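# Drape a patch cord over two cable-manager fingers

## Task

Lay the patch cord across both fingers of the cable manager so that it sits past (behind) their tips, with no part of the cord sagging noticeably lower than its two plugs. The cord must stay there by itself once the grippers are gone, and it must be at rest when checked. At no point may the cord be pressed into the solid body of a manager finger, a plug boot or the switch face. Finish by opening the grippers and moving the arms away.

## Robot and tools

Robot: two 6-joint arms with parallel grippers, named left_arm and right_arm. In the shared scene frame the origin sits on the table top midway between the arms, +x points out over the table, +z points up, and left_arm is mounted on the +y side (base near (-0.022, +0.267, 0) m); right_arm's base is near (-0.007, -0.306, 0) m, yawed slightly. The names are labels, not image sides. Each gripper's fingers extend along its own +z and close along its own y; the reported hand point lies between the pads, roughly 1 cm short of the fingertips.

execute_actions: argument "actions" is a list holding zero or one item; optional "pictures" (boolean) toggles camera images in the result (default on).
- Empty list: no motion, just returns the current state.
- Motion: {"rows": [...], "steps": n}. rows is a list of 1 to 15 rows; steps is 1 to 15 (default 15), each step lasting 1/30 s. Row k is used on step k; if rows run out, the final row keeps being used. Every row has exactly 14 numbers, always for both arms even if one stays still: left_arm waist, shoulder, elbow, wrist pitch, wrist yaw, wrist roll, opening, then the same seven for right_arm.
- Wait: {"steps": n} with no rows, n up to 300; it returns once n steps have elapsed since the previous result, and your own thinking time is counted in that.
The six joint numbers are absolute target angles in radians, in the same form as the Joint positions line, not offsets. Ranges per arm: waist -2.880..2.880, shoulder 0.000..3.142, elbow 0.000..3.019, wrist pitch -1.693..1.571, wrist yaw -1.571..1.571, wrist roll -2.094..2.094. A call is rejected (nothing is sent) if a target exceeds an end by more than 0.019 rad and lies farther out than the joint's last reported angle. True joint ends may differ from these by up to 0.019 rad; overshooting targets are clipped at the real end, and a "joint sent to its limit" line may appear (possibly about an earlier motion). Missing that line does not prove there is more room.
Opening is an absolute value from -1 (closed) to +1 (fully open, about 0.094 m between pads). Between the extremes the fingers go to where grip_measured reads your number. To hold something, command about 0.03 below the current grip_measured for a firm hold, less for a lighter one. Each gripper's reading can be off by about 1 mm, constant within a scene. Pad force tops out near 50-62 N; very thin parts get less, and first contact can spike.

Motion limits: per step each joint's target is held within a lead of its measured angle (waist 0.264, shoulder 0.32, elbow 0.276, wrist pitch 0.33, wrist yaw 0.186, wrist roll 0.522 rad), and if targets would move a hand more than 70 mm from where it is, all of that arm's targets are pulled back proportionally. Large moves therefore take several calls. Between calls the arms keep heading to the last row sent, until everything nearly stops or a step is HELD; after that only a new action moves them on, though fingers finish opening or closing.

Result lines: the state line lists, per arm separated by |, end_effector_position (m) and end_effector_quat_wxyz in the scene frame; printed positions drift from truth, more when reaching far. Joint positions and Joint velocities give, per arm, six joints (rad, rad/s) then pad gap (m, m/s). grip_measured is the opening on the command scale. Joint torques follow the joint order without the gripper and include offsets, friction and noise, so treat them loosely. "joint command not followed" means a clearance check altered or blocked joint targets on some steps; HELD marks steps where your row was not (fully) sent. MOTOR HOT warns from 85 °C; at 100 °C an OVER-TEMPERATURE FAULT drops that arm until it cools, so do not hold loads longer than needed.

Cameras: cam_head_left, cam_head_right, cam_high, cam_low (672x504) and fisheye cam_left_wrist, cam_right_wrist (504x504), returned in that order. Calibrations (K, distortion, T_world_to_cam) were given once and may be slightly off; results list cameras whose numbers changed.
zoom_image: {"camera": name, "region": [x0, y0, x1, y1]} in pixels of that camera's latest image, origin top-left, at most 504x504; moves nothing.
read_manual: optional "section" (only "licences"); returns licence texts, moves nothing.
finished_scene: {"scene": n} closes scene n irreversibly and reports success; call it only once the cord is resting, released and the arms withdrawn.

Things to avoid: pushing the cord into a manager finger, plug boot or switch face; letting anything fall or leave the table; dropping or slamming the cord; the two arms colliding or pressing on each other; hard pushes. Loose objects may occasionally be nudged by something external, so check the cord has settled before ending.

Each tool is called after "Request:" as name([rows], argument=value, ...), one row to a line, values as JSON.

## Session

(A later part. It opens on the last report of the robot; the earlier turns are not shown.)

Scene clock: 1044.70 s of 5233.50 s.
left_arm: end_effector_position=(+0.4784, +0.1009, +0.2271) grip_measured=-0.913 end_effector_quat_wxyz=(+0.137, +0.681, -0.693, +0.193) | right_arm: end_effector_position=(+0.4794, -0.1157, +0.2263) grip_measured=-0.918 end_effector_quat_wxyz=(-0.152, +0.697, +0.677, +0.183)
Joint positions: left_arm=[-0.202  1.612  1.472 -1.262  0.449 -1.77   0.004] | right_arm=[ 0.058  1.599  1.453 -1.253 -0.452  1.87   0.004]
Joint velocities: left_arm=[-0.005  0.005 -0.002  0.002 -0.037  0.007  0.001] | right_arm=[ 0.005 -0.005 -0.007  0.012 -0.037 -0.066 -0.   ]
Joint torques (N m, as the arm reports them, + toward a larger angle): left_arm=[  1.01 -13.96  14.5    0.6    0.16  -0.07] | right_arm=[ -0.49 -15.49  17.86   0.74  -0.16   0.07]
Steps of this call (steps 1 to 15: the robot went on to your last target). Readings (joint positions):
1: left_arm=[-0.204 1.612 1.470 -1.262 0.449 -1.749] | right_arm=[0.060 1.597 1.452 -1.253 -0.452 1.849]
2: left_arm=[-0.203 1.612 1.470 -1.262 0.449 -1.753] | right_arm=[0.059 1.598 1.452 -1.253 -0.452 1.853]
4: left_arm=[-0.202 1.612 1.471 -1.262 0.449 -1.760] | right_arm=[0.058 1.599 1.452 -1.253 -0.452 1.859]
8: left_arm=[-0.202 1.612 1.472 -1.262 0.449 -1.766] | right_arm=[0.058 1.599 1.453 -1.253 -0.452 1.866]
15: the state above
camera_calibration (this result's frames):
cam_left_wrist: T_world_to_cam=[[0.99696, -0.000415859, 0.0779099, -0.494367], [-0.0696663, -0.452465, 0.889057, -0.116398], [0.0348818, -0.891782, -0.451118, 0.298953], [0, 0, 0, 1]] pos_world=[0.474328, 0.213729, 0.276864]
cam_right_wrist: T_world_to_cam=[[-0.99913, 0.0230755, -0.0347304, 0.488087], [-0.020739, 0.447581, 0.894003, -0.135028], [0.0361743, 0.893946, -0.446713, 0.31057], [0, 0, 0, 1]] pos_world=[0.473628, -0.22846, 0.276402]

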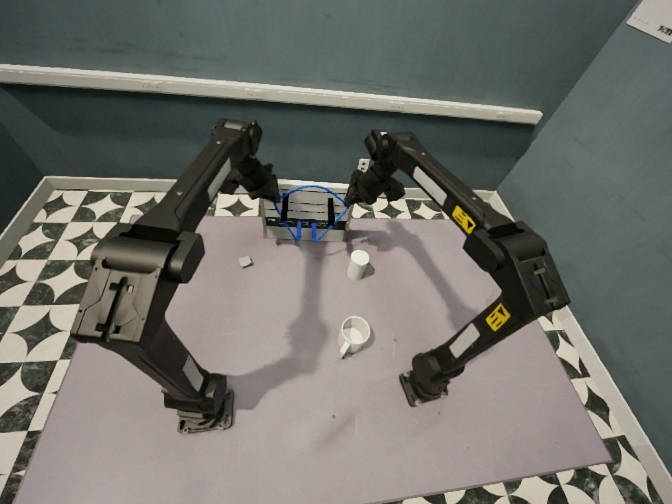

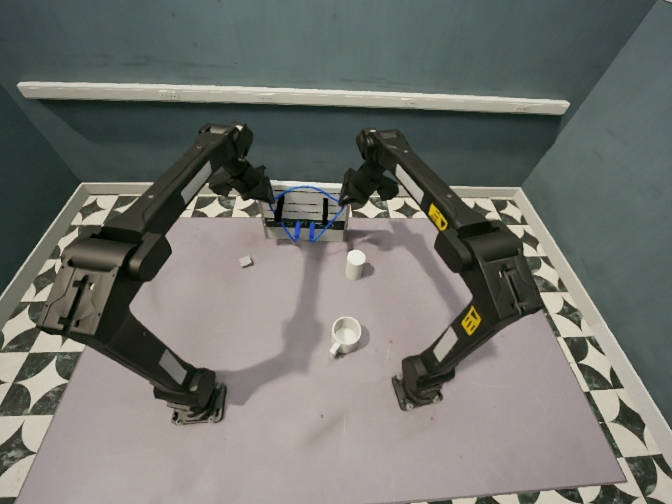

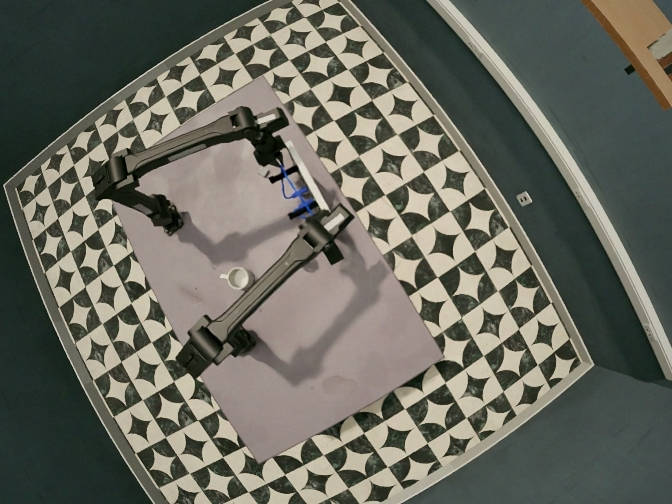

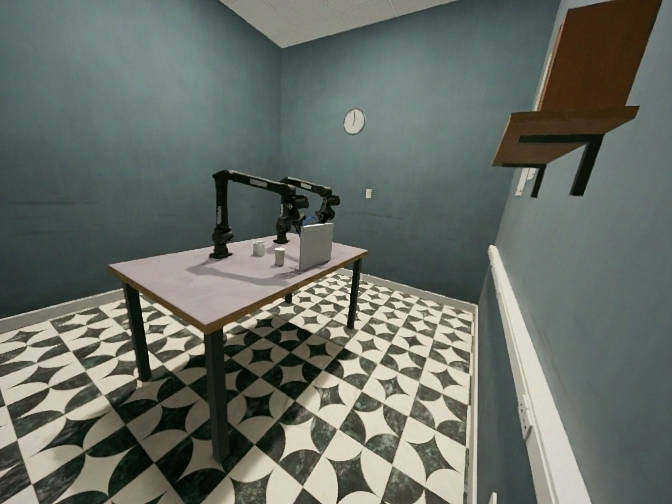

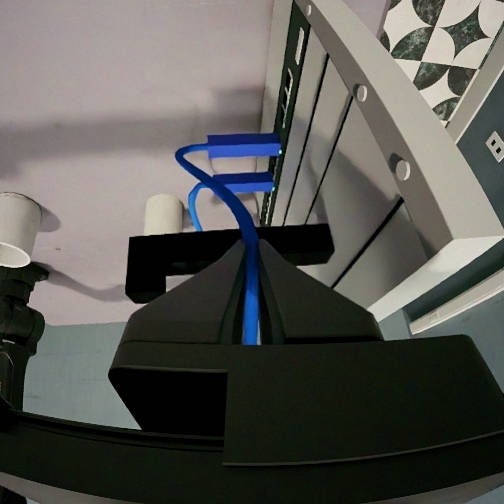

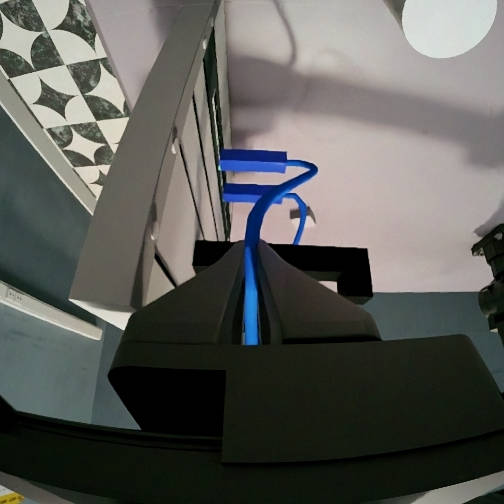

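Request:
execute_actions([
  {"rows":[[-0.215,1.60,1.537,-1.262,0.42,-1.78,-0.95,0.07,1.585,1.538,-1.253,-0.42,1.88,-0.955],[-0.224,1.60,1.537,-1.262,0.39,-1.79,-0.95,0.079,1.585,1.538,-1.253,-0.39,1.89,-0.955],[-0.233,1.60,1.537,-1.262,0.36,-1.80,-0.95,0.088,1.585,1.538,-1.253,-0.36,1.90,-0.955],[-0.242,1.60,1.537,-1.262,0.33,-1.81,-0.95,0.097,1.585,1.538,-1.253,-0.33,1.91,-0.955],[-0.251,1.60,1.537,-1.262,0.30,-1.82,-0.95,0.106,1.585,1.538,-1.253,-0.30,1.92,-0.955],[-0.26,1.60,1.537,-1.262,0.27,-1.83,-0.95,0.115,1.585,1.538,-1.253,-0.27,1.93,-0.955],[-0.269,1.60,1.537,-1.262,0.24,-1.84,-0.95,0.124,1.585,1.538,-1.253,-0.24,1.94,-0.955],[-0.278,1.60,1.537,-1.262,0.21,-1.85,-0.95,0.133,1.585,1.538,-1.253,-0.21,1.95,-0.955],[-0.287,1.60,1.537,-1.262,0.18,-1.86,-0.95,0.142,1.585,1.538,-1.253,-0.18,1.96,-0.955],[-0.296,1.60,1.537,-1.262,0.15,-1.87,-0.95,0.151,1.585,1.538,-1.253,-0.15,1.97,-0.955],[-0.305,1.60,1.537,-1.262,0.12,-1.88,-0.95,0.16,1.585,1.538,-1.253,-0.12,1.98,-0.955],[-0.312,1.60,1.537,-1.262,0.10,-1.885,-0.95,0.167,1.585,1.538,-1.253,-0.10,1.985,-0.955]],"steps":15},
], pictures=false)

Request:
execute_actions([
  {"steps":20},
])

Request:
zoom_image(camera="cam_head_right", region=[230, 170, 380, 260])

Request:
zoom_image(camera="cam_high", region=[230, 130, 350, 250])

Scene clock: 1081.23 s of 5233.50 s.
left_arm: end_effector_position=(+0.4772, +0.1000, +0.2134) grip_measured=-0.913 end_effector_quat_wxyz=(+0.006, +0.700, -0.707, +0.102) | right_arm: end_effector_position=(+0.4776, -0.1127, +0.2127) grip_measured=-0.918 end_effector_quat_wxyz=(-0.013, +0.715, +0.691, +0.102)
Joint positions: left_arm=[-0.312  1.612  1.477 -1.262  0.108 -1.858  0.004] | right_arm=[ 0.173  1.599  1.458 -1.253 -0.108  1.959  0.004]
Joint velocities: left_arm=[-0.103  0.005  0.037 -0.002 -0.022 -0.11  -0.   ] | right_arm=[ 0.063  0.005  0.012 -0.022 -0.022  0.154  0.   ]
Joint torques (N m, as the arm reports them, + toward a larger angle): left_arm=[ -0.01 -14.49  13.86   0.61  -0.33   0.02] | right_arm=[ -0.46 -15.12  17.24   0.86   0.22   0.08]
Steps of this call (steps 1 to 15: the robot went on to your last target; steps 16 to 180: nothing new was sent; then 30.03 s passed at rest; steps 181 to 195: all 15 steps of this action). Readings (joint positions):
181: left_arm=[-0.204 1.612 1.472 -1.262 0.437 -1.771] | right_arm=[0.059 1.599 1.453 -1.253 -0.438 1.871]
182: left_arm=[-0.205 1.612 1.472 -1.262 0.415 -1.773] | right_arm=[0.063 1.599 1.453 -1.253 -0.414 1.873]
184: left_arm=[-0.214 1.612 1.472 -1.262 0.359 -1.781] | right_arm=[0.075 1.599 1.453 -1.253 -0.358 1.881]
188: left_arm=[-0.250 1.612 1.472 -1.262 0.240 -1.808] | right_arm=[0.116 1.599 1.453 -1.253 -0.239 1.908]
195: the state above

Scene clock: 1081.90 s of 5233.50 s.
left_arm: end_effector_position=(+0.4776, +0.0989, +0.2144) grip_measured=-0.913 end_effector_quat_wxyz=(+0.005, +0.705, -0.701, +0.102) | right_arm: end_effector_position=(+0.4782, -0.1121, +0.2138) grip_measured=-0.918 end_effector_quat_wxyz=(-0.012, +0.720, +0.686, +0.103)
Joint positions: left_arm=[-0.314  1.612  1.479 -1.262  0.106 -1.876  0.004] | right_arm=[ 0.175  1.599  1.461 -1.253 -0.105  1.976  0.004]
Joint velocities: left_arm=[-0.005 -0.005  0.007  0.007 -0.037  0.007  0.   ] | right_arm=[ 0.005 -0.005  0.002 -0.012  0.007 -0.051 -0.001]
Joint torques (N m, as the arm reports them, + toward a larger angle): left_arm=[ -0.12 -14.76  13.85   0.53  -0.26  -0.05] | right_arm=[  0.07 -16.19  17.08   1.08   0.16   0.12]
Steps of this call (steps 1 to 20: the robot went on to your last target). Readings (joint positions):
1: left_arm=[-0.314 1.612 1.478 -1.262 0.108 -1.862] | right_arm=[0.175 1.599 1.459 -1.253 -0.107 1.962]
2: left_arm=[-0.314 1.612 1.478 -1.262 0.107 -1.865] | right_arm=[0.175 1.599 1.460 -1.253 -0.107 1.965]
4: left_arm=[-0.314 1.612 1.479 -1.262 0.106 -1.869] | right_arm=[0.175 1.599 1.461 -1.253 -0.105 1.969]
8: left_arm=[-0.314 1.612 1.479 -1.262 0.106 -1.873] | right_arm=[0.175 1.599 1.461 -1.253 -0.105 1.973]
20: the state above
camera_calibration (this result's frames):
cam_left_wrist: T_world_to_cam=[[0.990913, 0.0146224, 0.133708, -0.503162], [-0.0838694, -0.709986, 0.699204, -0.0331335], [0.105155, -0.704064, -0.702308, 0.293226], [0, 0, 0, 1]] pos_world=[0.464977, 0.190283, 0.296379]
cam_right_wrist: T_world_to_cam=[[-0.992073, 0.0450748, -0.1173, 0.503112], [-0.0517612, 0.70401, 0.708301, -0.0421828], [0.114507, 0.708758, -0.696097, 0.296912], [0, 0, 0, 1]] pos_world=[0.462942, -0.203419, 0.295573]

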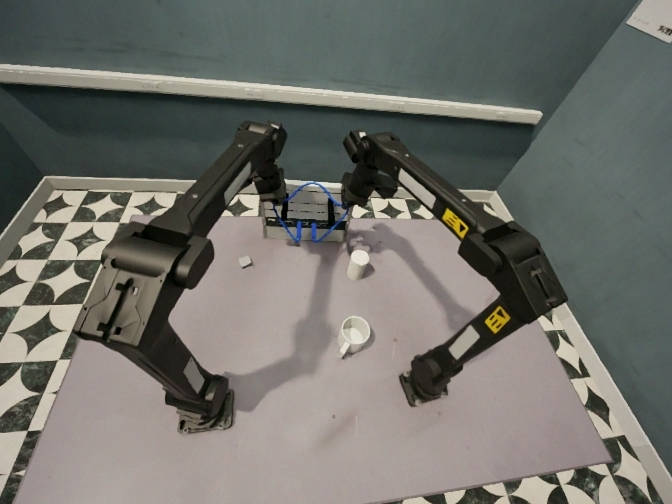

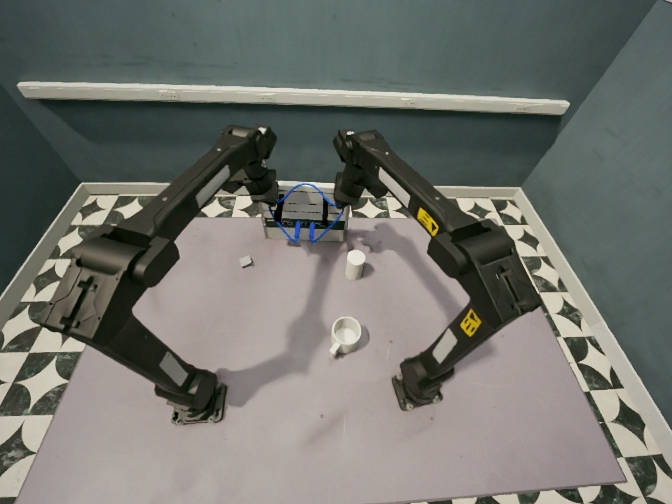

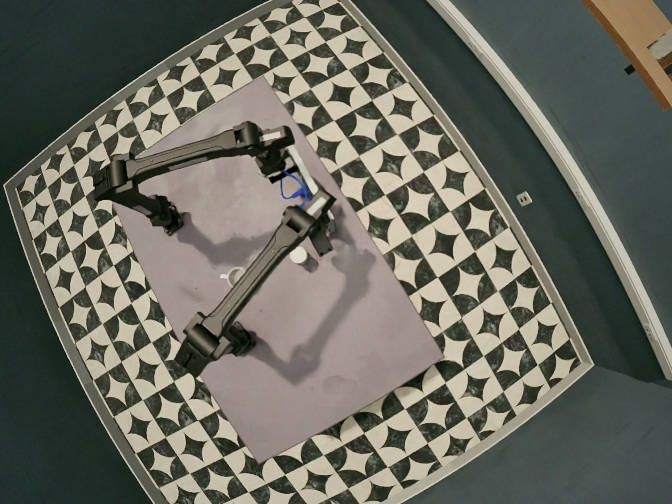

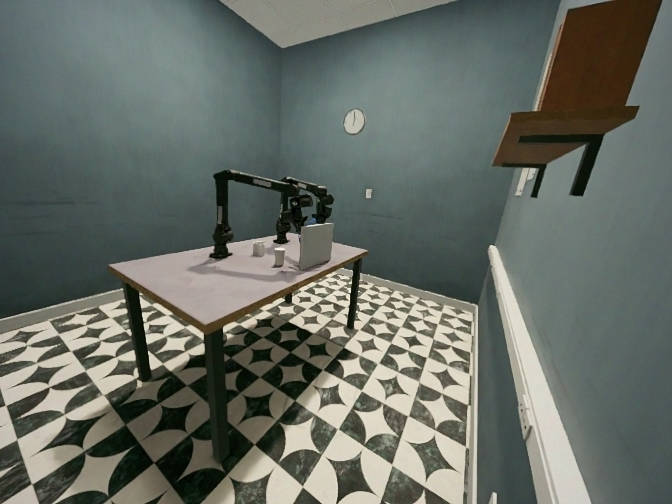

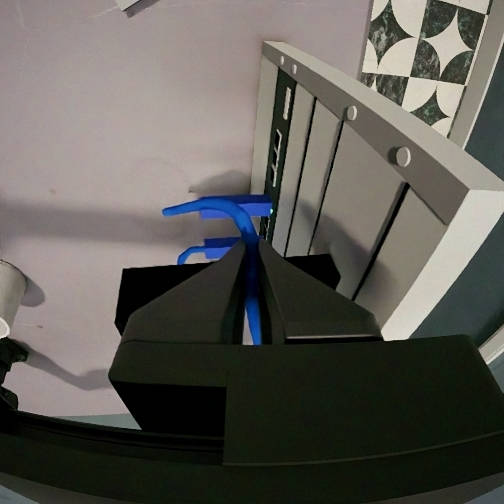

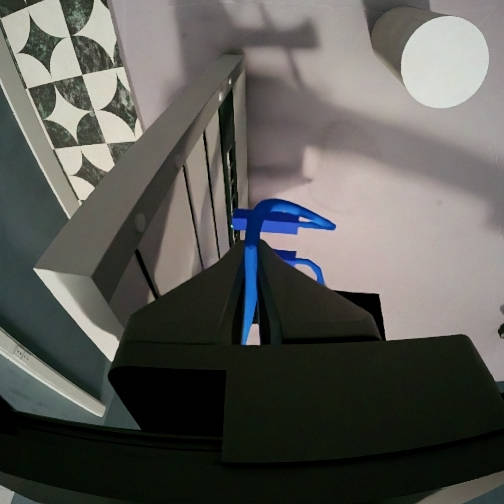

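Region (230, 170, 380, 260) of cam_head_right's 672x504 image, scaled by 3.360, with more detail than that image has; it fills the top 302 rows of this view, and the rest is white.

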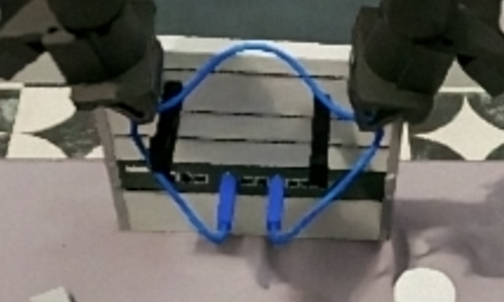

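Region (230, 130, 350, 250) of cam_high's 672x504 image, scaled by 4.200, with more detail than that image has.

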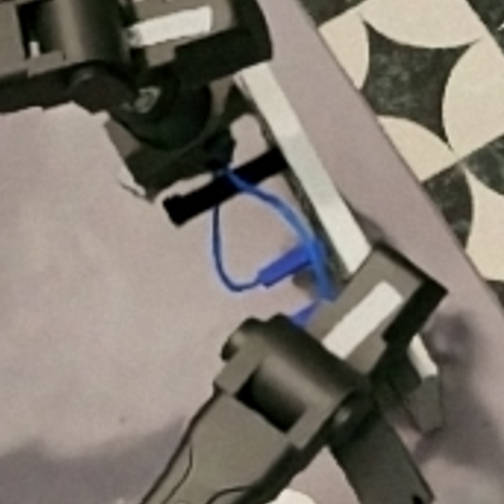

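Request:
execute_actions([
  {"rows":[[-0.318,1.605,1.545,-1.27,0.085,-1.885,-0.95,0.172,1.59,1.545,-1.262,-0.085,1.985,-0.955],[-0.322,1.605,1.55,-1.275,0.065,-1.89,-0.95,0.176,1.59,1.55,-1.267,-0.065,1.99,-0.955],[-0.326,1.605,1.555,-1.28,0.045,-1.895,-0.95,0.18,1.59,1.555,-1.272,-0.045,1.995,-0.955],[-0.33,1.605,1.56,-1.285,0.025,-1.9,-0.95,0.184,1.59,1.56,-1.277,-0.025,2.0,-0.955],[-0.334,1.605,1.565,-1.29,0.005,-1.9,-0.95,0.188,1.59,1.565,-1.282,-0.005,2.0,-0.955],[-0.338,1.605,1.567,-1.295,-0.015,-1.905,-0.95,0.192,1.59,1.567,-1.287,0.015,2.005,-0.955],[-0.342,1.605,1.567,-1.295,-0.035,-1.91,-0.95,0.196,1.59,1.567,-1.287,0.035,2.01,-0.955],[-0.346,1.605,1.567,-1.295,-0.055,-1.915,-0.95,0.2,1.59,1.567,-1.287,0.055,2.015,-0.955],[-0.35,1.605,1.567,-1.295,-0.075,-1.92,-0.95,0.204,1.59,1.567,-1.287,0.075,2.02,-0.955],[-0.354,1.605,1.567,-1.295,-0.1,-1.92,-0.95,0.208,1.59,1.567,-1.287,0.1,2.02,-0.955]],"steps":15},
], pictures=false)

Request:
execute_actions([
  {"steps":20},
])

Request:
zoom_image(camera="cam_head_right", region=[230, 170, 380, 260])

Scene clock: 1097.90 s of 5233.50 s.
left_arm: end_effector_position=(+0.4779, +0.1064, +0.2194) grip_measured=-0.913 end_effector_quat_wxyz=(-0.074, +0.706, -0.702, +0.056) | right_arm: end_effector_position=(+0.4806, -0.1188, +0.2198) grip_measured=-0.918 end_effector_quat_wxyz=(+0.072, +0.721, +0.686, +0.066)
Joint positions: left_arm=[-0.363  1.612  1.494 -1.289 -0.086 -1.908  0.004] | right_arm=[ 0.224  1.599  1.478 -1.275  0.087  2.009  0.004]
Joint velocities: left_arm=[-0.015  0.005  0.017  0.002 -0.022 -0.051 -0.   ] | right_arm=[-0.005 -0.015  0.002  0.012  0.007  0.081  0.001]
Joint torques (N m, as the arm reports them, + toward a larger angle): left_arm=[  0.47 -14.3   14.92   0.25  -0.65  -0.03] | right_arm=[ -1.3  -15.84  18.04   0.62   0.62   0.09]
Steps of this call (steps 1 to 15: the robot went on to your last target; steps 16 to 170: nothing new was sent; then 9.83 s passed at rest; steps 171 to 185: all 15 steps of this action). Readings (joint positions):
171: left_arm=[-0.314 1.612 1.480 -1.262 0.098 -1.876] | right_arm=[0.175 1.599 1.461 -1.253 -0.098 1.976]
172: left_arm=[-0.314 1.612 1.481 -1.263 0.084 -1.877] | right_arm=[0.175 1.599 1.462 -1.253 -0.083 1.977]
174: left_arm=[-0.315 1.612 1.487 -1.268 0.048 -1.881] | right_arm=[0.176 1.599 1.467 -1.257 -0.047 1.981]
178: left_arm=[-0.331 1.612 1.494 -1.285 -0.023 -1.893] | right_arm=[0.193 1.599 1.477 -1.271 0.025 1.993]
185: the state above

Scene clock: 1098.57 s of 5233.50 s.
left_arm: end_effector_position=(+0.4781, +0.1064, +0.2198) grip_measured=-0.913 end_effector_quat_wxyz=(-0.075, +0.707, -0.701, +0.056) | right_arm: end_effector_position=(+0.4808, -0.1190, +0.2200) grip_measured=-0.918 end_effector_quat_wxyz=(+0.072, +0.722, +0.685, +0.066)
Joint positions: left_arm=[-0.363  1.612  1.495 -1.289 -0.087 -1.912  0.004] | right_arm=[ 0.224  1.599  1.478 -1.275  0.087  2.013  0.004]
Joint velocities: left_arm=[-0.015  0.005  0.002 -0.012 -0.022 -0.007  0.   ] | right_arm=[-0.015 -0.005  0.007  0.007 -0.037 -0.022 -0.001]
Joint torques (N m, as the arm reports them, + toward a larger angle): left_arm=[  0.3  -14.18  14.94   0.37  -0.66  -0.02] | right_arm=[ -0.89 -16.03  18.03   0.54   0.52   0.06]
Steps of this call (steps 1 to 15: the robot went on to your last target; steps 16 to 20: nothing new was sent). Readings (joint positions):
1: left_arm=[-0.363 1.612 1.495 -1.289 -0.087 -1.909] | right_arm=[0.224 1.599 1.478 -1.275 0.087 2.010]
2: left_arm=[-0.363 1.612 1.495 -1.289 -0.087 -1.910] | right_arm=[0.224 1.599 1.478 -1.275 0.087 2.010]
4: left_arm=[-0.363 1.612 1.495 -1.289 -0.087 -1.911] | right_arm=[0.224 1.599 1.478 -1.275 0.087 2.011]
8: left_arm=[-0.363 1.612 1.495 -1.289 -0.087 -1.912] | right_arm=[0.224 1.599 1.478 -1.275 0.087 2.012]
20: the state above
All arms were judged still, so your last target was given up. Only a new action makes them travel on or press farther. Fingers that are still opening or closing keep moving.
camera_calibration (this result's frames):
cam_left_wrist: T_world_to_cam=[[0.983405, 0.00650946, 0.181304, -0.510471], [-0.0974988, -0.823811, 0.558417, 0.0180984], [0.152996, -0.566827, -0.809506, 0.288293], [0, 0, 0, 1]] pos_world=[0.459657, 0.181645, 0.315819]
cam_right_wrist: T_world_to_cam=[[-0.981649, 0.0397291, -0.186511, 0.516312], [-0.0758713, 0.815943, 0.573132, 0.0130457], [0.174953, 0.576766, -0.797956, 0.283429], [0, 0, 0, 1]] pos_world=[0.45824, -0.194629, 0.314985]

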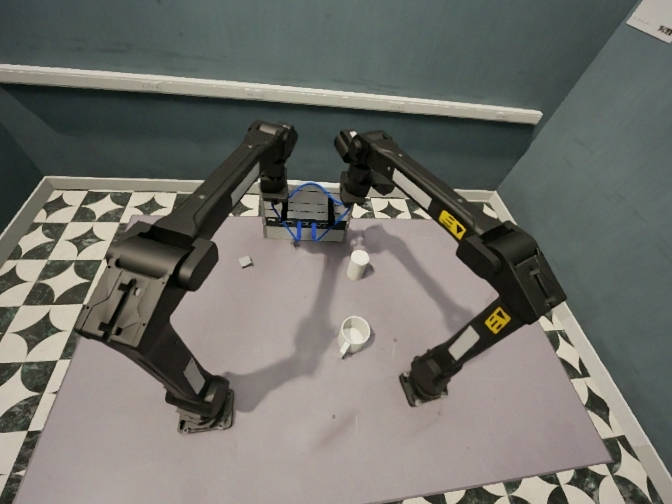

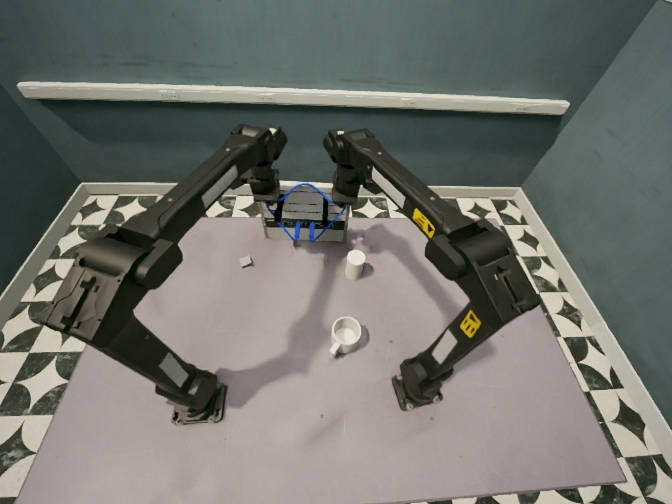

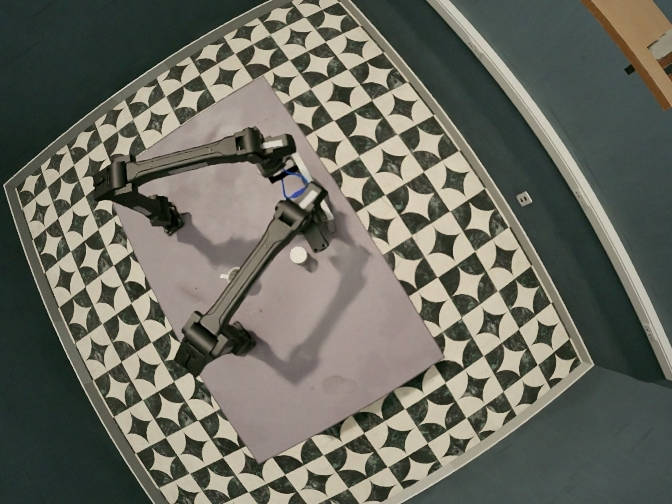

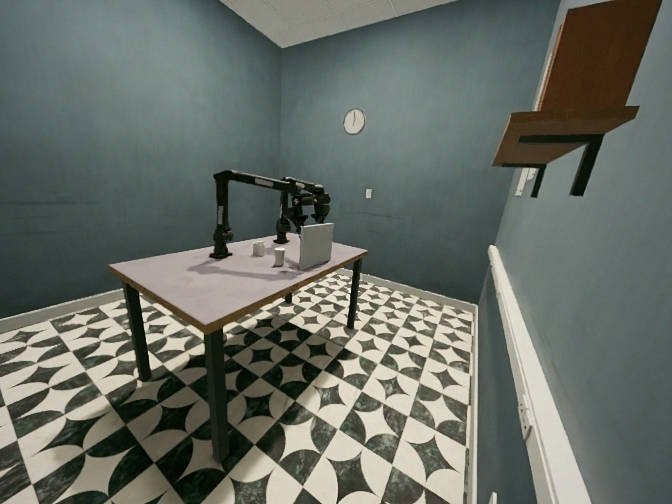

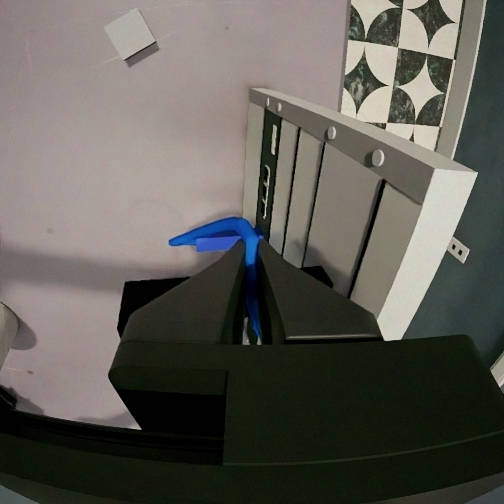

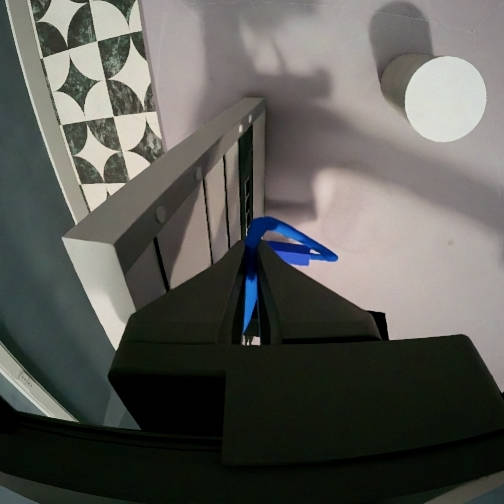

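Region (230, 170, 380, 260) of cam_head_right's 672x504 image, scaled by 3.360, with more detail than that image has; it fills the top 302 rows of this view, and the rest is white.

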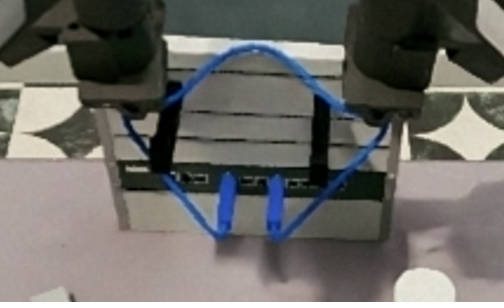

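Request:
execute_actions([
  {"rows":[[-0.365,1.605,1.56,-1.29,-0.095,-1.89,-0.95,0.226,1.59,1.56,-1.278,0.095,1.99,-0.955],[-0.369,1.605,1.56,-1.29,-0.1,-1.865,-0.95,0.23,1.59,1.56,-1.278,0.1,1.965,-0.955],[-0.373,1.605,1.56,-1.29,-0.105,-1.84,-0.95,0.234,1.59,1.56,-1.278,0.105,1.94,-0.955],[-0.377,1.605,1.56,-1.29,-0.11,-1.815,-0.95,0.238,1.59,1.56,-1.278,0.11,1.915,-0.955],[-0.381,1.605,1.56,-1.29,-0.115,-1.79,-0.95,0.242,1.59,1.56,-1.278,0.115,1.89,-0.955],[-0.385,1.605,1.56,-1.29,-0.12,-1.765,-0.95,0.246,1.59,1.56,-1.278,0.12,1.865,-0.955],[-0.389,1.605,1.56,-1.29,-0.13,-1.74,-0.95,0.25,1.59,1.56,-1.278,0.13,1.84,-0.955],[-0.393,1.605,1.56,-1.29,-0.14,-1.715,-0.95,0.254,1.59,1.56,-1.278,0.14,1.815,-0.955],[-0.397,1.605,1.56,-1.29,-0.15,-1.69,-0.95,0.258,1.59,1.56,-1.278,0.15,1.79,-0.955],[-0.40,1.605,1.56,-1.29,-0.16,-1.66,-0.95,0.261,1.59,1.56,-1.278,0.16,1.76,-0.955]],"steps":15},
], pictures=false)

Request:
execute_actions([
  {"steps":25},
])

Request:
zoom_image(camera="cam_head_right", region=[230, 170, 380, 260])

Request:
zoom_image(camera="cam_high", region=[230, 130, 350, 250])

Scene clock: 1130.10 s of 5233.50 s.
left_arm: end_effector_position=(+0.4754, +0.0975, +0.2210) grip_measured=-0.913 end_effector_quat_wxyz=(+0.105, -0.617, +0.779, -0.034) | right_arm: end_effector_position=(+0.4768, -0.1084, +0.2212) grip_measured=-0.918 end_effector_quat_wxyz=(+0.106, +0.632, +0.766, +0.046)
Joint positions: left_arm=[-0.401  1.612  1.495 -1.289 -0.148 -1.704  0.004] | right_arm=[ 0.266  1.599  1.478 -1.275  0.151  1.804  0.004]
Joint velocities: left_arm=[-0.024 -0.005  0.002 -0.007  0.007  0.168 -0.001] | right_arm=[-0.015  0.015  0.002  0.002  0.007 -0.286 -0.   ]
Joint torques (N m, as the arm reports them, + toward a larger angle): left_arm=[ -0.47 -14.21  14.39   0.59  -0.63   0.15] | right_arm=[ -0.5  -15.26  17.52   0.82   0.54  -0.11]
Steps of this call (steps 1 to 90: nothing new was sent; then 28.03 s passed at rest; steps 91 to 105: all 15 steps of this action). Readings (joint positions):
91: left_arm=[-0.363 1.612 1.495 -1.289 -0.087 -1.911] | right_arm=[0.225 1.599 1.478 -1.275 0.087 2.011]
92: left_arm=[-0.363 1.612 1.495 -1.289 -0.087 -1.905] | right_arm=[0.225 1.599 1.478 -1.275 0.088 2.006]
94: left_arm=[-0.365 1.612 1.495 -1.289 -0.093 -1.883] | right_arm=[0.231 1.599 1.478 -1.275 0.095 1.983]
98: left_arm=[-0.379 1.612 1.495 -1.289 -0.119 -1.812] | right_arm=[0.248 1.599 1.478 -1.275 0.123 1.912]
105: the state above

Scene clock: 1130.93 s of 5233.50 s.
left_arm: end_effector_position=(+0.4754, +0.0976, +0.2210) grip_measured=-0.913 end_effector_quat_wxyz=(+0.106, -0.605, +0.788, -0.032) | right_arm: end_effector_position=(+0.4769, -0.1085, +0.2213) grip_measured=-0.918 end_effector_quat_wxyz=(+0.107, +0.620, +0.776, +0.044)
Joint positions: left_arm=[-0.401  1.612  1.495 -1.289 -0.149 -1.673  0.004] | right_arm=[ 0.266  1.599  1.478 -1.275  0.152  1.773  0.004]
Joint velocities: left_arm=[-0.015 -0.015 -0.007 -0.002  0.037 -0.022  0.001] | right_arm=[-0.005 -0.015 -0.012 -0.002 -0.037 -0.037 -0.   ]
Joint torques (N m, as the arm reports them, + toward a larger angle): left_arm=[  0.2  -14.42  14.4    0.46  -0.63   0.15] | right_arm=[  0.24 -15.96  17.39   0.83   0.5   -0.07]
Steps of this call (steps 1 to 25: the robot went on to your last target). Readings (joint positions):
1: left_arm=[-0.401 1.612 1.495 -1.289 -0.149 -1.698] | right_arm=[0.266 1.599 1.478 -1.275 0.152 1.797]
2: left_arm=[-0.401 1.612 1.495 -1.289 -0.149 -1.693] | right_arm=[0.266 1.599 1.478 -1.275 0.152 1.793]
4: left_arm=[-0.401 1.612 1.495 -1.289 -0.149 -1.686] | right_arm=[0.266 1.599 1.478 -1.275 0.152 1.785]
8: left_arm=[-0.401 1.612 1.495 -1.289 -0.149 -1.678] | right_arm=[0.266 1.599 1.478 -1.275 0.152 1.778]
25: the state above
camera_calibration (this result's frames):
cam_left_wrist: T_world_to_cam=[[0.947629, -0.266299, 0.176309, -0.463234], [-0.318757, -0.822921, 0.470314, 0.134502], [0.0198445, -0.501883, -0.864708, 0.353915], [0, 0, 0, 1]] pos_world=[0.474824, 0.16495, 0.324447]
cam_right_wrist: T_world_to_cam=[[-0.951922, -0.238998, -0.191637, 0.469015], [-0.303372, 0.822345, 0.481367, 0.132986], [0.0425457, 0.516361, -0.855313, 0.348411], [0, 0, 0, 1]] pos_world=[0.471986, -0.177173, 0.323866]

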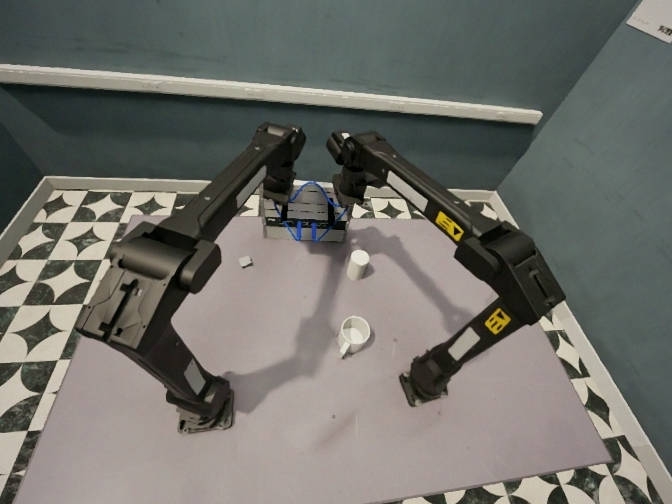

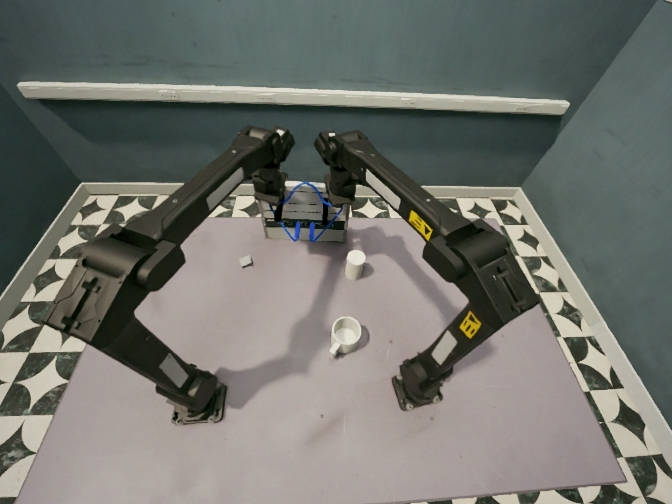

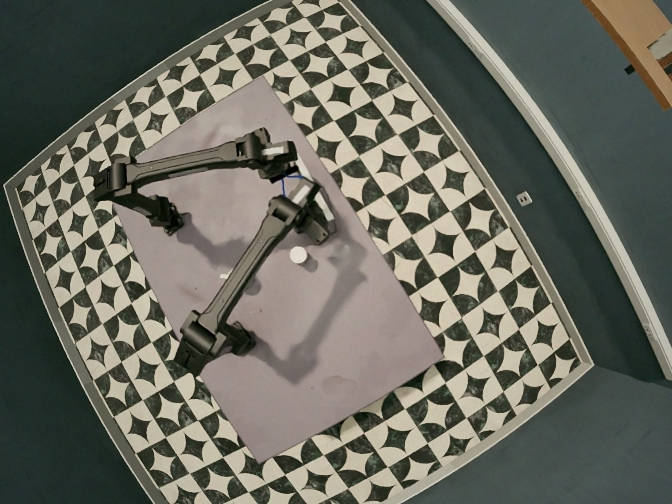

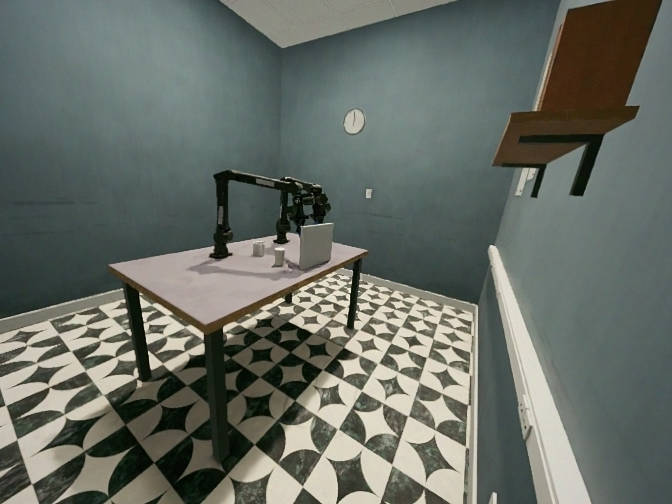

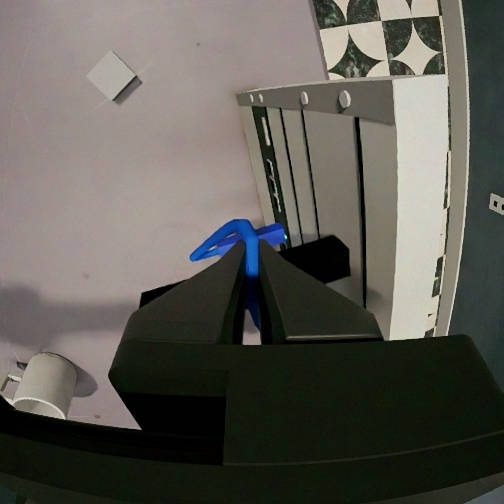

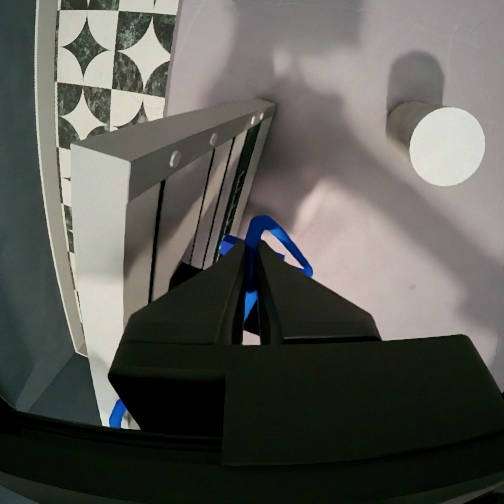

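Region (230, 170, 380, 260) of cam_head_right's 672x504 image, scaled by 3.360, with more detail than that image has; it fills the top 302 rows of this view, and the rest is white.

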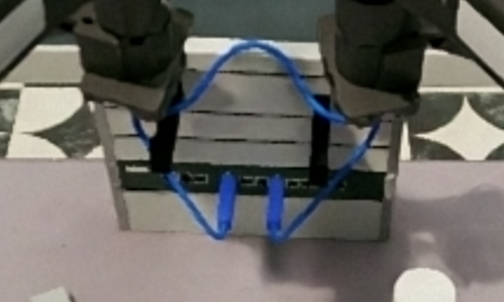

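Region (230, 130, 350, 250) of cam_high's 672x504 image, scaled by 4.200, with more detail than that image has.

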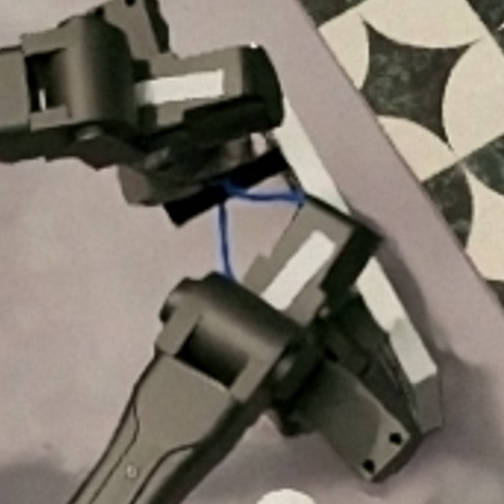

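Request:
execute_actions([
  {"rows":[[-0.402,1.598,1.53,-1.29,-0.16,-1.70,-0.95,0.267,1.583,1.53,-1.278,0.16,1.80,-0.955],[-0.404,1.592,1.52,-1.29,-0.16,-1.73,-0.95,0.269,1.577,1.52,-1.278,0.16,1.83,-0.955],[-0.406,1.586,1.512,-1.29,-0.16,-1.76,-0.95,0.271,1.571,1.51,-1.278,0.16,1.86,-0.955],[-0.408,1.58,1.505,-1.29,-0.16,-1.79,-0.95,0.273,1.565,1.502,-1.278,0.16,1.89,-0.955],[-0.41,1.574,1.498,-1.29,-0.16,-1.82,-0.95,0.275,1.559,1.495,-1.278,0.16,1.92,-0.955],[-0.412,1.568,1.492,-1.29,-0.16,-1.85,-0.95,0.277,1.553,1.488,-1.278,0.16,1.95,-0.955],[-0.414,1.562,1.486,-1.29,-0.16,-1.88,-0.95,0.279,1.547,1.482,-1.278,0.16,1.98,-0.955],[-0.416,1.556,1.48,-1.29,-0.16,-1.91,-0.95,0.281,1.541,1.476,-1.278,0.16,2.01,-0.955],[-0.418,1.55,1.475,-1.29,-0.16,-1.94,-0.95,0.283,1.535,1.47,-1.278,0.16,2.04,-0.955],[-0.418,1.545,1.47,-1.29,-0.16,-1.96,-0.95,0.283,1.53,1.465,-1.278,0.16,2.06,-0.955]],"steps":15},
], pictures=false)

Request:
execute_actions([
  {"steps":25},
])

Request:
zoom_image(camera="cam_head_right", region=[230, 170, 380, 260])

Request:
zoom_image(camera="cam_high", region=[230, 130, 350, 250])

Scene clock: 1155.40 s of 5233.50 s.
left_arm: end_effector_position=(+0.4610, +0.0943, +0.2315) grip_measured=-0.913 end_effector_quat_wxyz=(-0.105, +0.691, -0.713, +0.053) | right_arm: end_effector_position=(+0.4672, -0.1021, +0.2358) grip_measured=-0.918 end_effector_quat_wxyz=(+0.105, +0.704, +0.699, +0.071)
Joint positions: left_arm=[-0.417  1.566  1.466 -1.289 -0.149 -1.919  0.004] | right_arm=[ 0.286  1.561  1.469 -1.275  0.152  2.02   0.004]
Joint velocities: left_arm=[-0.054 -0.005  0.007  0.012 -0.007 -0.256 -0.001] | right_arm=[ 0.015 -0.063 -0.002 -0.022  0.022  0.212 -0.001]
Joint torques (N m, as the arm reports them, + toward a larger angle): left_arm=[  0.2  -14.62   9.62   0.61  -0.6    0.  ] | right_arm=[ -0.25 -15.48   9.84   0.87   0.39   0.09]
Steps of this call (steps 1 to 15: the robot went on to your last target; steps 16 to 90: nothing new was sent; then 20.97 s passed at rest; steps 91 to 105: all 15 steps of this action). Readings (joint positions):
91: left_arm=[-0.401 1.612 1.495 -1.289 -0.149 -1.676] | right_arm=[0.266 1.599 1.478 -1.275 0.152 1.776]
92: left_arm=[-0.401 1.612 1.495 -1.289 -0.149 -1.684] | right_arm=[0.267 1.599 1.478 -1.275 0.152 1.784]
94: left_arm=[-0.401 1.611 1.495 -1.289 -0.149 -1.713] | right_arm=[0.267 1.599 1.478 -1.275 0.152 1.813]
98: left_arm=[-0.404 1.597 1.486 -1.289 -0.149 -1.800] | right_arm=[0.274 1.594 1.478 -1.275 0.152 1.900]
105: the state above

Scene clock: 1156.23 s of 5233.50 s.
left_arm: end_effector_position=(+0.4604, +0.0939, +0.2309) grip_measured=-0.913 end_effector_quat_wxyz=(-0.103, +0.703, -0.702, +0.054) | right_arm: end_effector_position=(+0.4659, -0.1015, +0.2356) grip_measured=-0.918 end_effector_quat_wxyz=(+0.103, +0.715, +0.688, +0.073)
Joint positions: left_arm=[-0.418  1.566  1.465 -1.289 -0.149 -1.952  0.004] | right_arm=[ 0.288  1.559  1.466 -1.275  0.152  2.053  0.004]
Joint velocities: left_arm=[-0.015 -0.005 -0.027 -0.022  0.022 -0.051 -0.001] | right_arm=[ 0.015 -0.015  0.002  0.002  0.037 -0.022 -0.001]
Joint torques (N m, as the arm reports them, + toward a larger angle): left_arm=[  0.02 -14.89   9.62   0.58  -0.61   0.  ] | right_arm=[  0.7  -16.53  10.16   1.11   0.42   0.15]
Steps of this call (steps 1 to 25: the robot went on to your last target). Readings (joint positions):
1: left_arm=[-0.418 1.566 1.466 -1.289 -0.149 -1.926] | right_arm=[0.286 1.559 1.469 -1.275 0.152 2.026]
2: left_arm=[-0.418 1.566 1.465 -1.289 -0.149 -1.932] | right_arm=[0.287 1.559 1.469 -1.275 0.152 2.032]
4: left_arm=[-0.418 1.566 1.465 -1.289 -0.149 -1.939] | right_arm=[0.288 1.559 1.467 -1.275 0.152 2.039]
8: left_arm=[-0.418 1.566 1.465 -1.289 -0.149 -1.947] | right_arm=[0.288 1.559 1.466 -1.275 0.152 2.047]
25: the state above
camera_calibration (this result's frames):
cam_left_wrist: T_world_to_cam=[[0.975748, -0.00751275, 0.218768, -0.498775], [-0.122539, -0.846886, 0.517464, 0.0230397], [0.181384, -0.531722, -0.827267, 0.280659], [0, 0, 0, 1]] pos_world=[0.438594, 0.164997, 0.329374]
cam_right_wrist: T_world_to_cam=[[-0.970938, 0.0195495, -0.23853, 0.509151], [-0.115125, 0.835623, 0.537104, 0.0175012], [0.209821, 0.548956, -0.809087, 0.272011], [0, 0, 0, 1]] pos_world=[0.439296, -0.1739, 0.332128]

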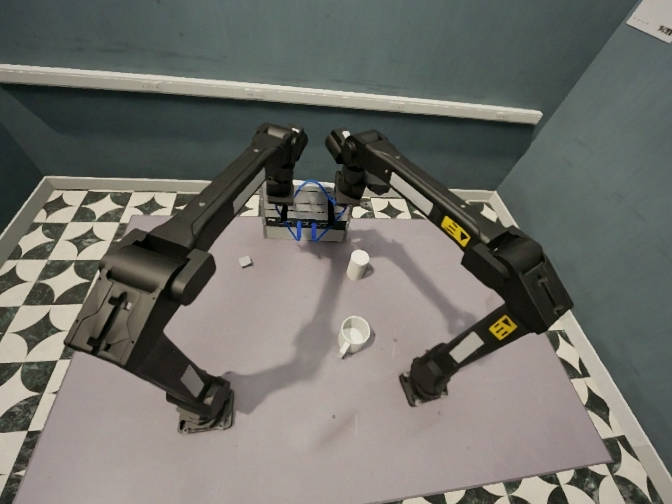

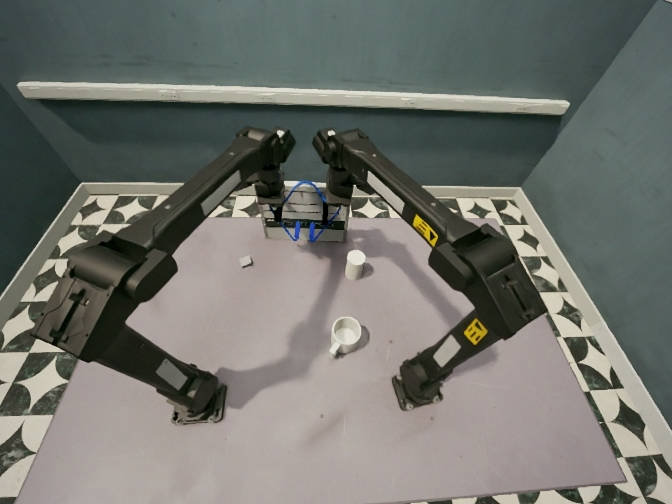

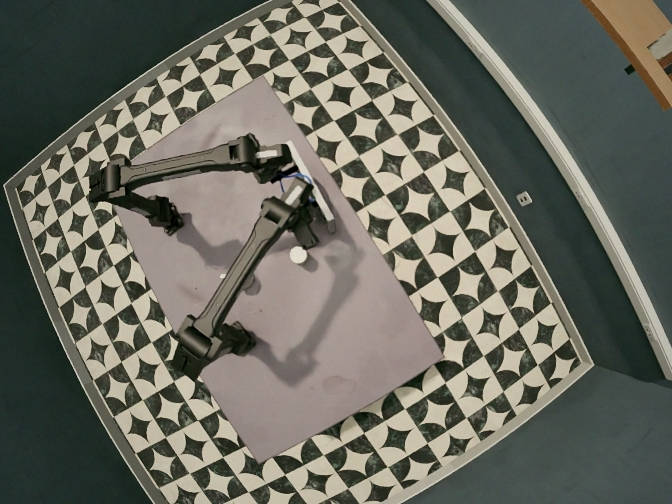

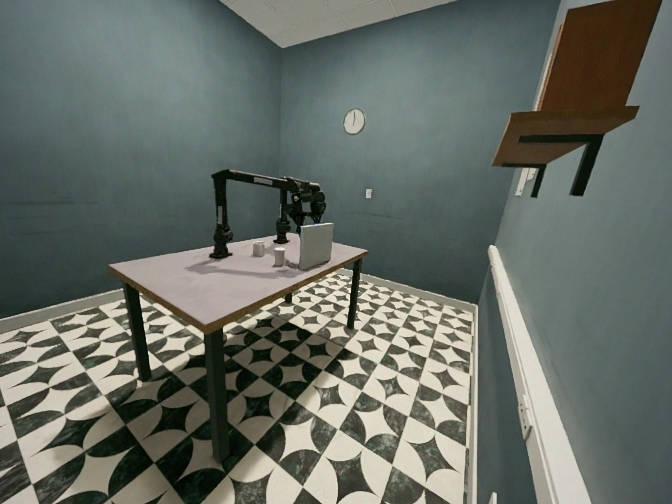

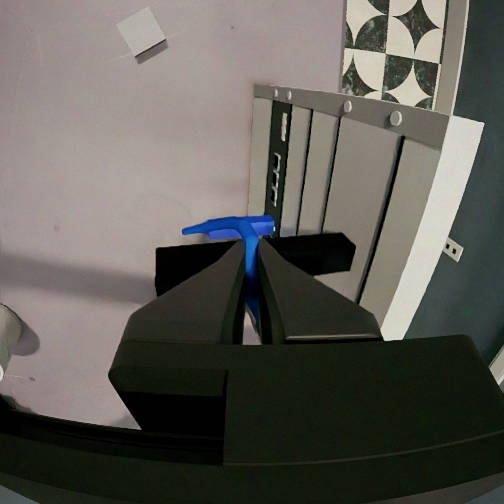

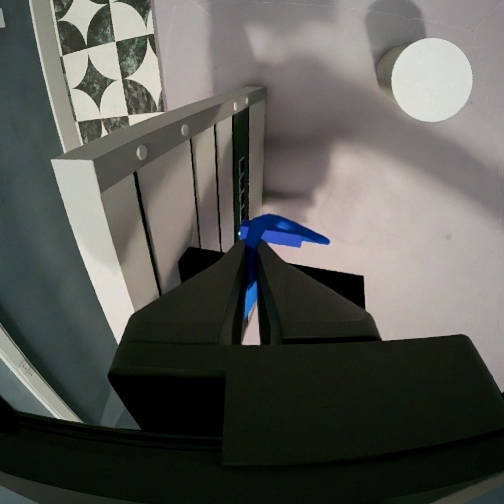

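Region (230, 170, 380, 260) of cam_head_right's 672x504 image, scaled by 3.360, with more detail than that image has; it fills the top 302 rows of this view, and the rest is white.

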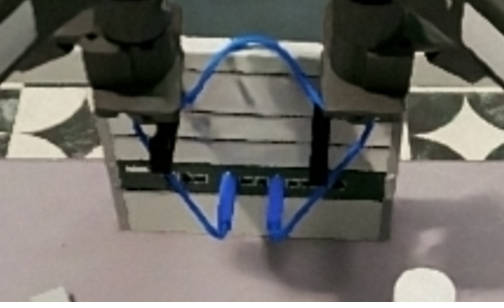

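Region (230, 130, 350, 250) of cam_high's 672x504 image, scaled by 4.200, with more detail than that image has.

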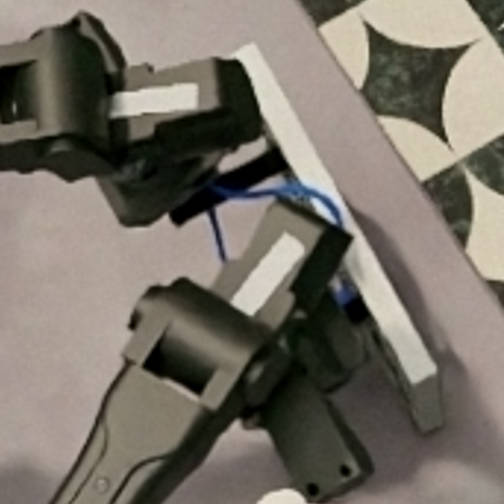

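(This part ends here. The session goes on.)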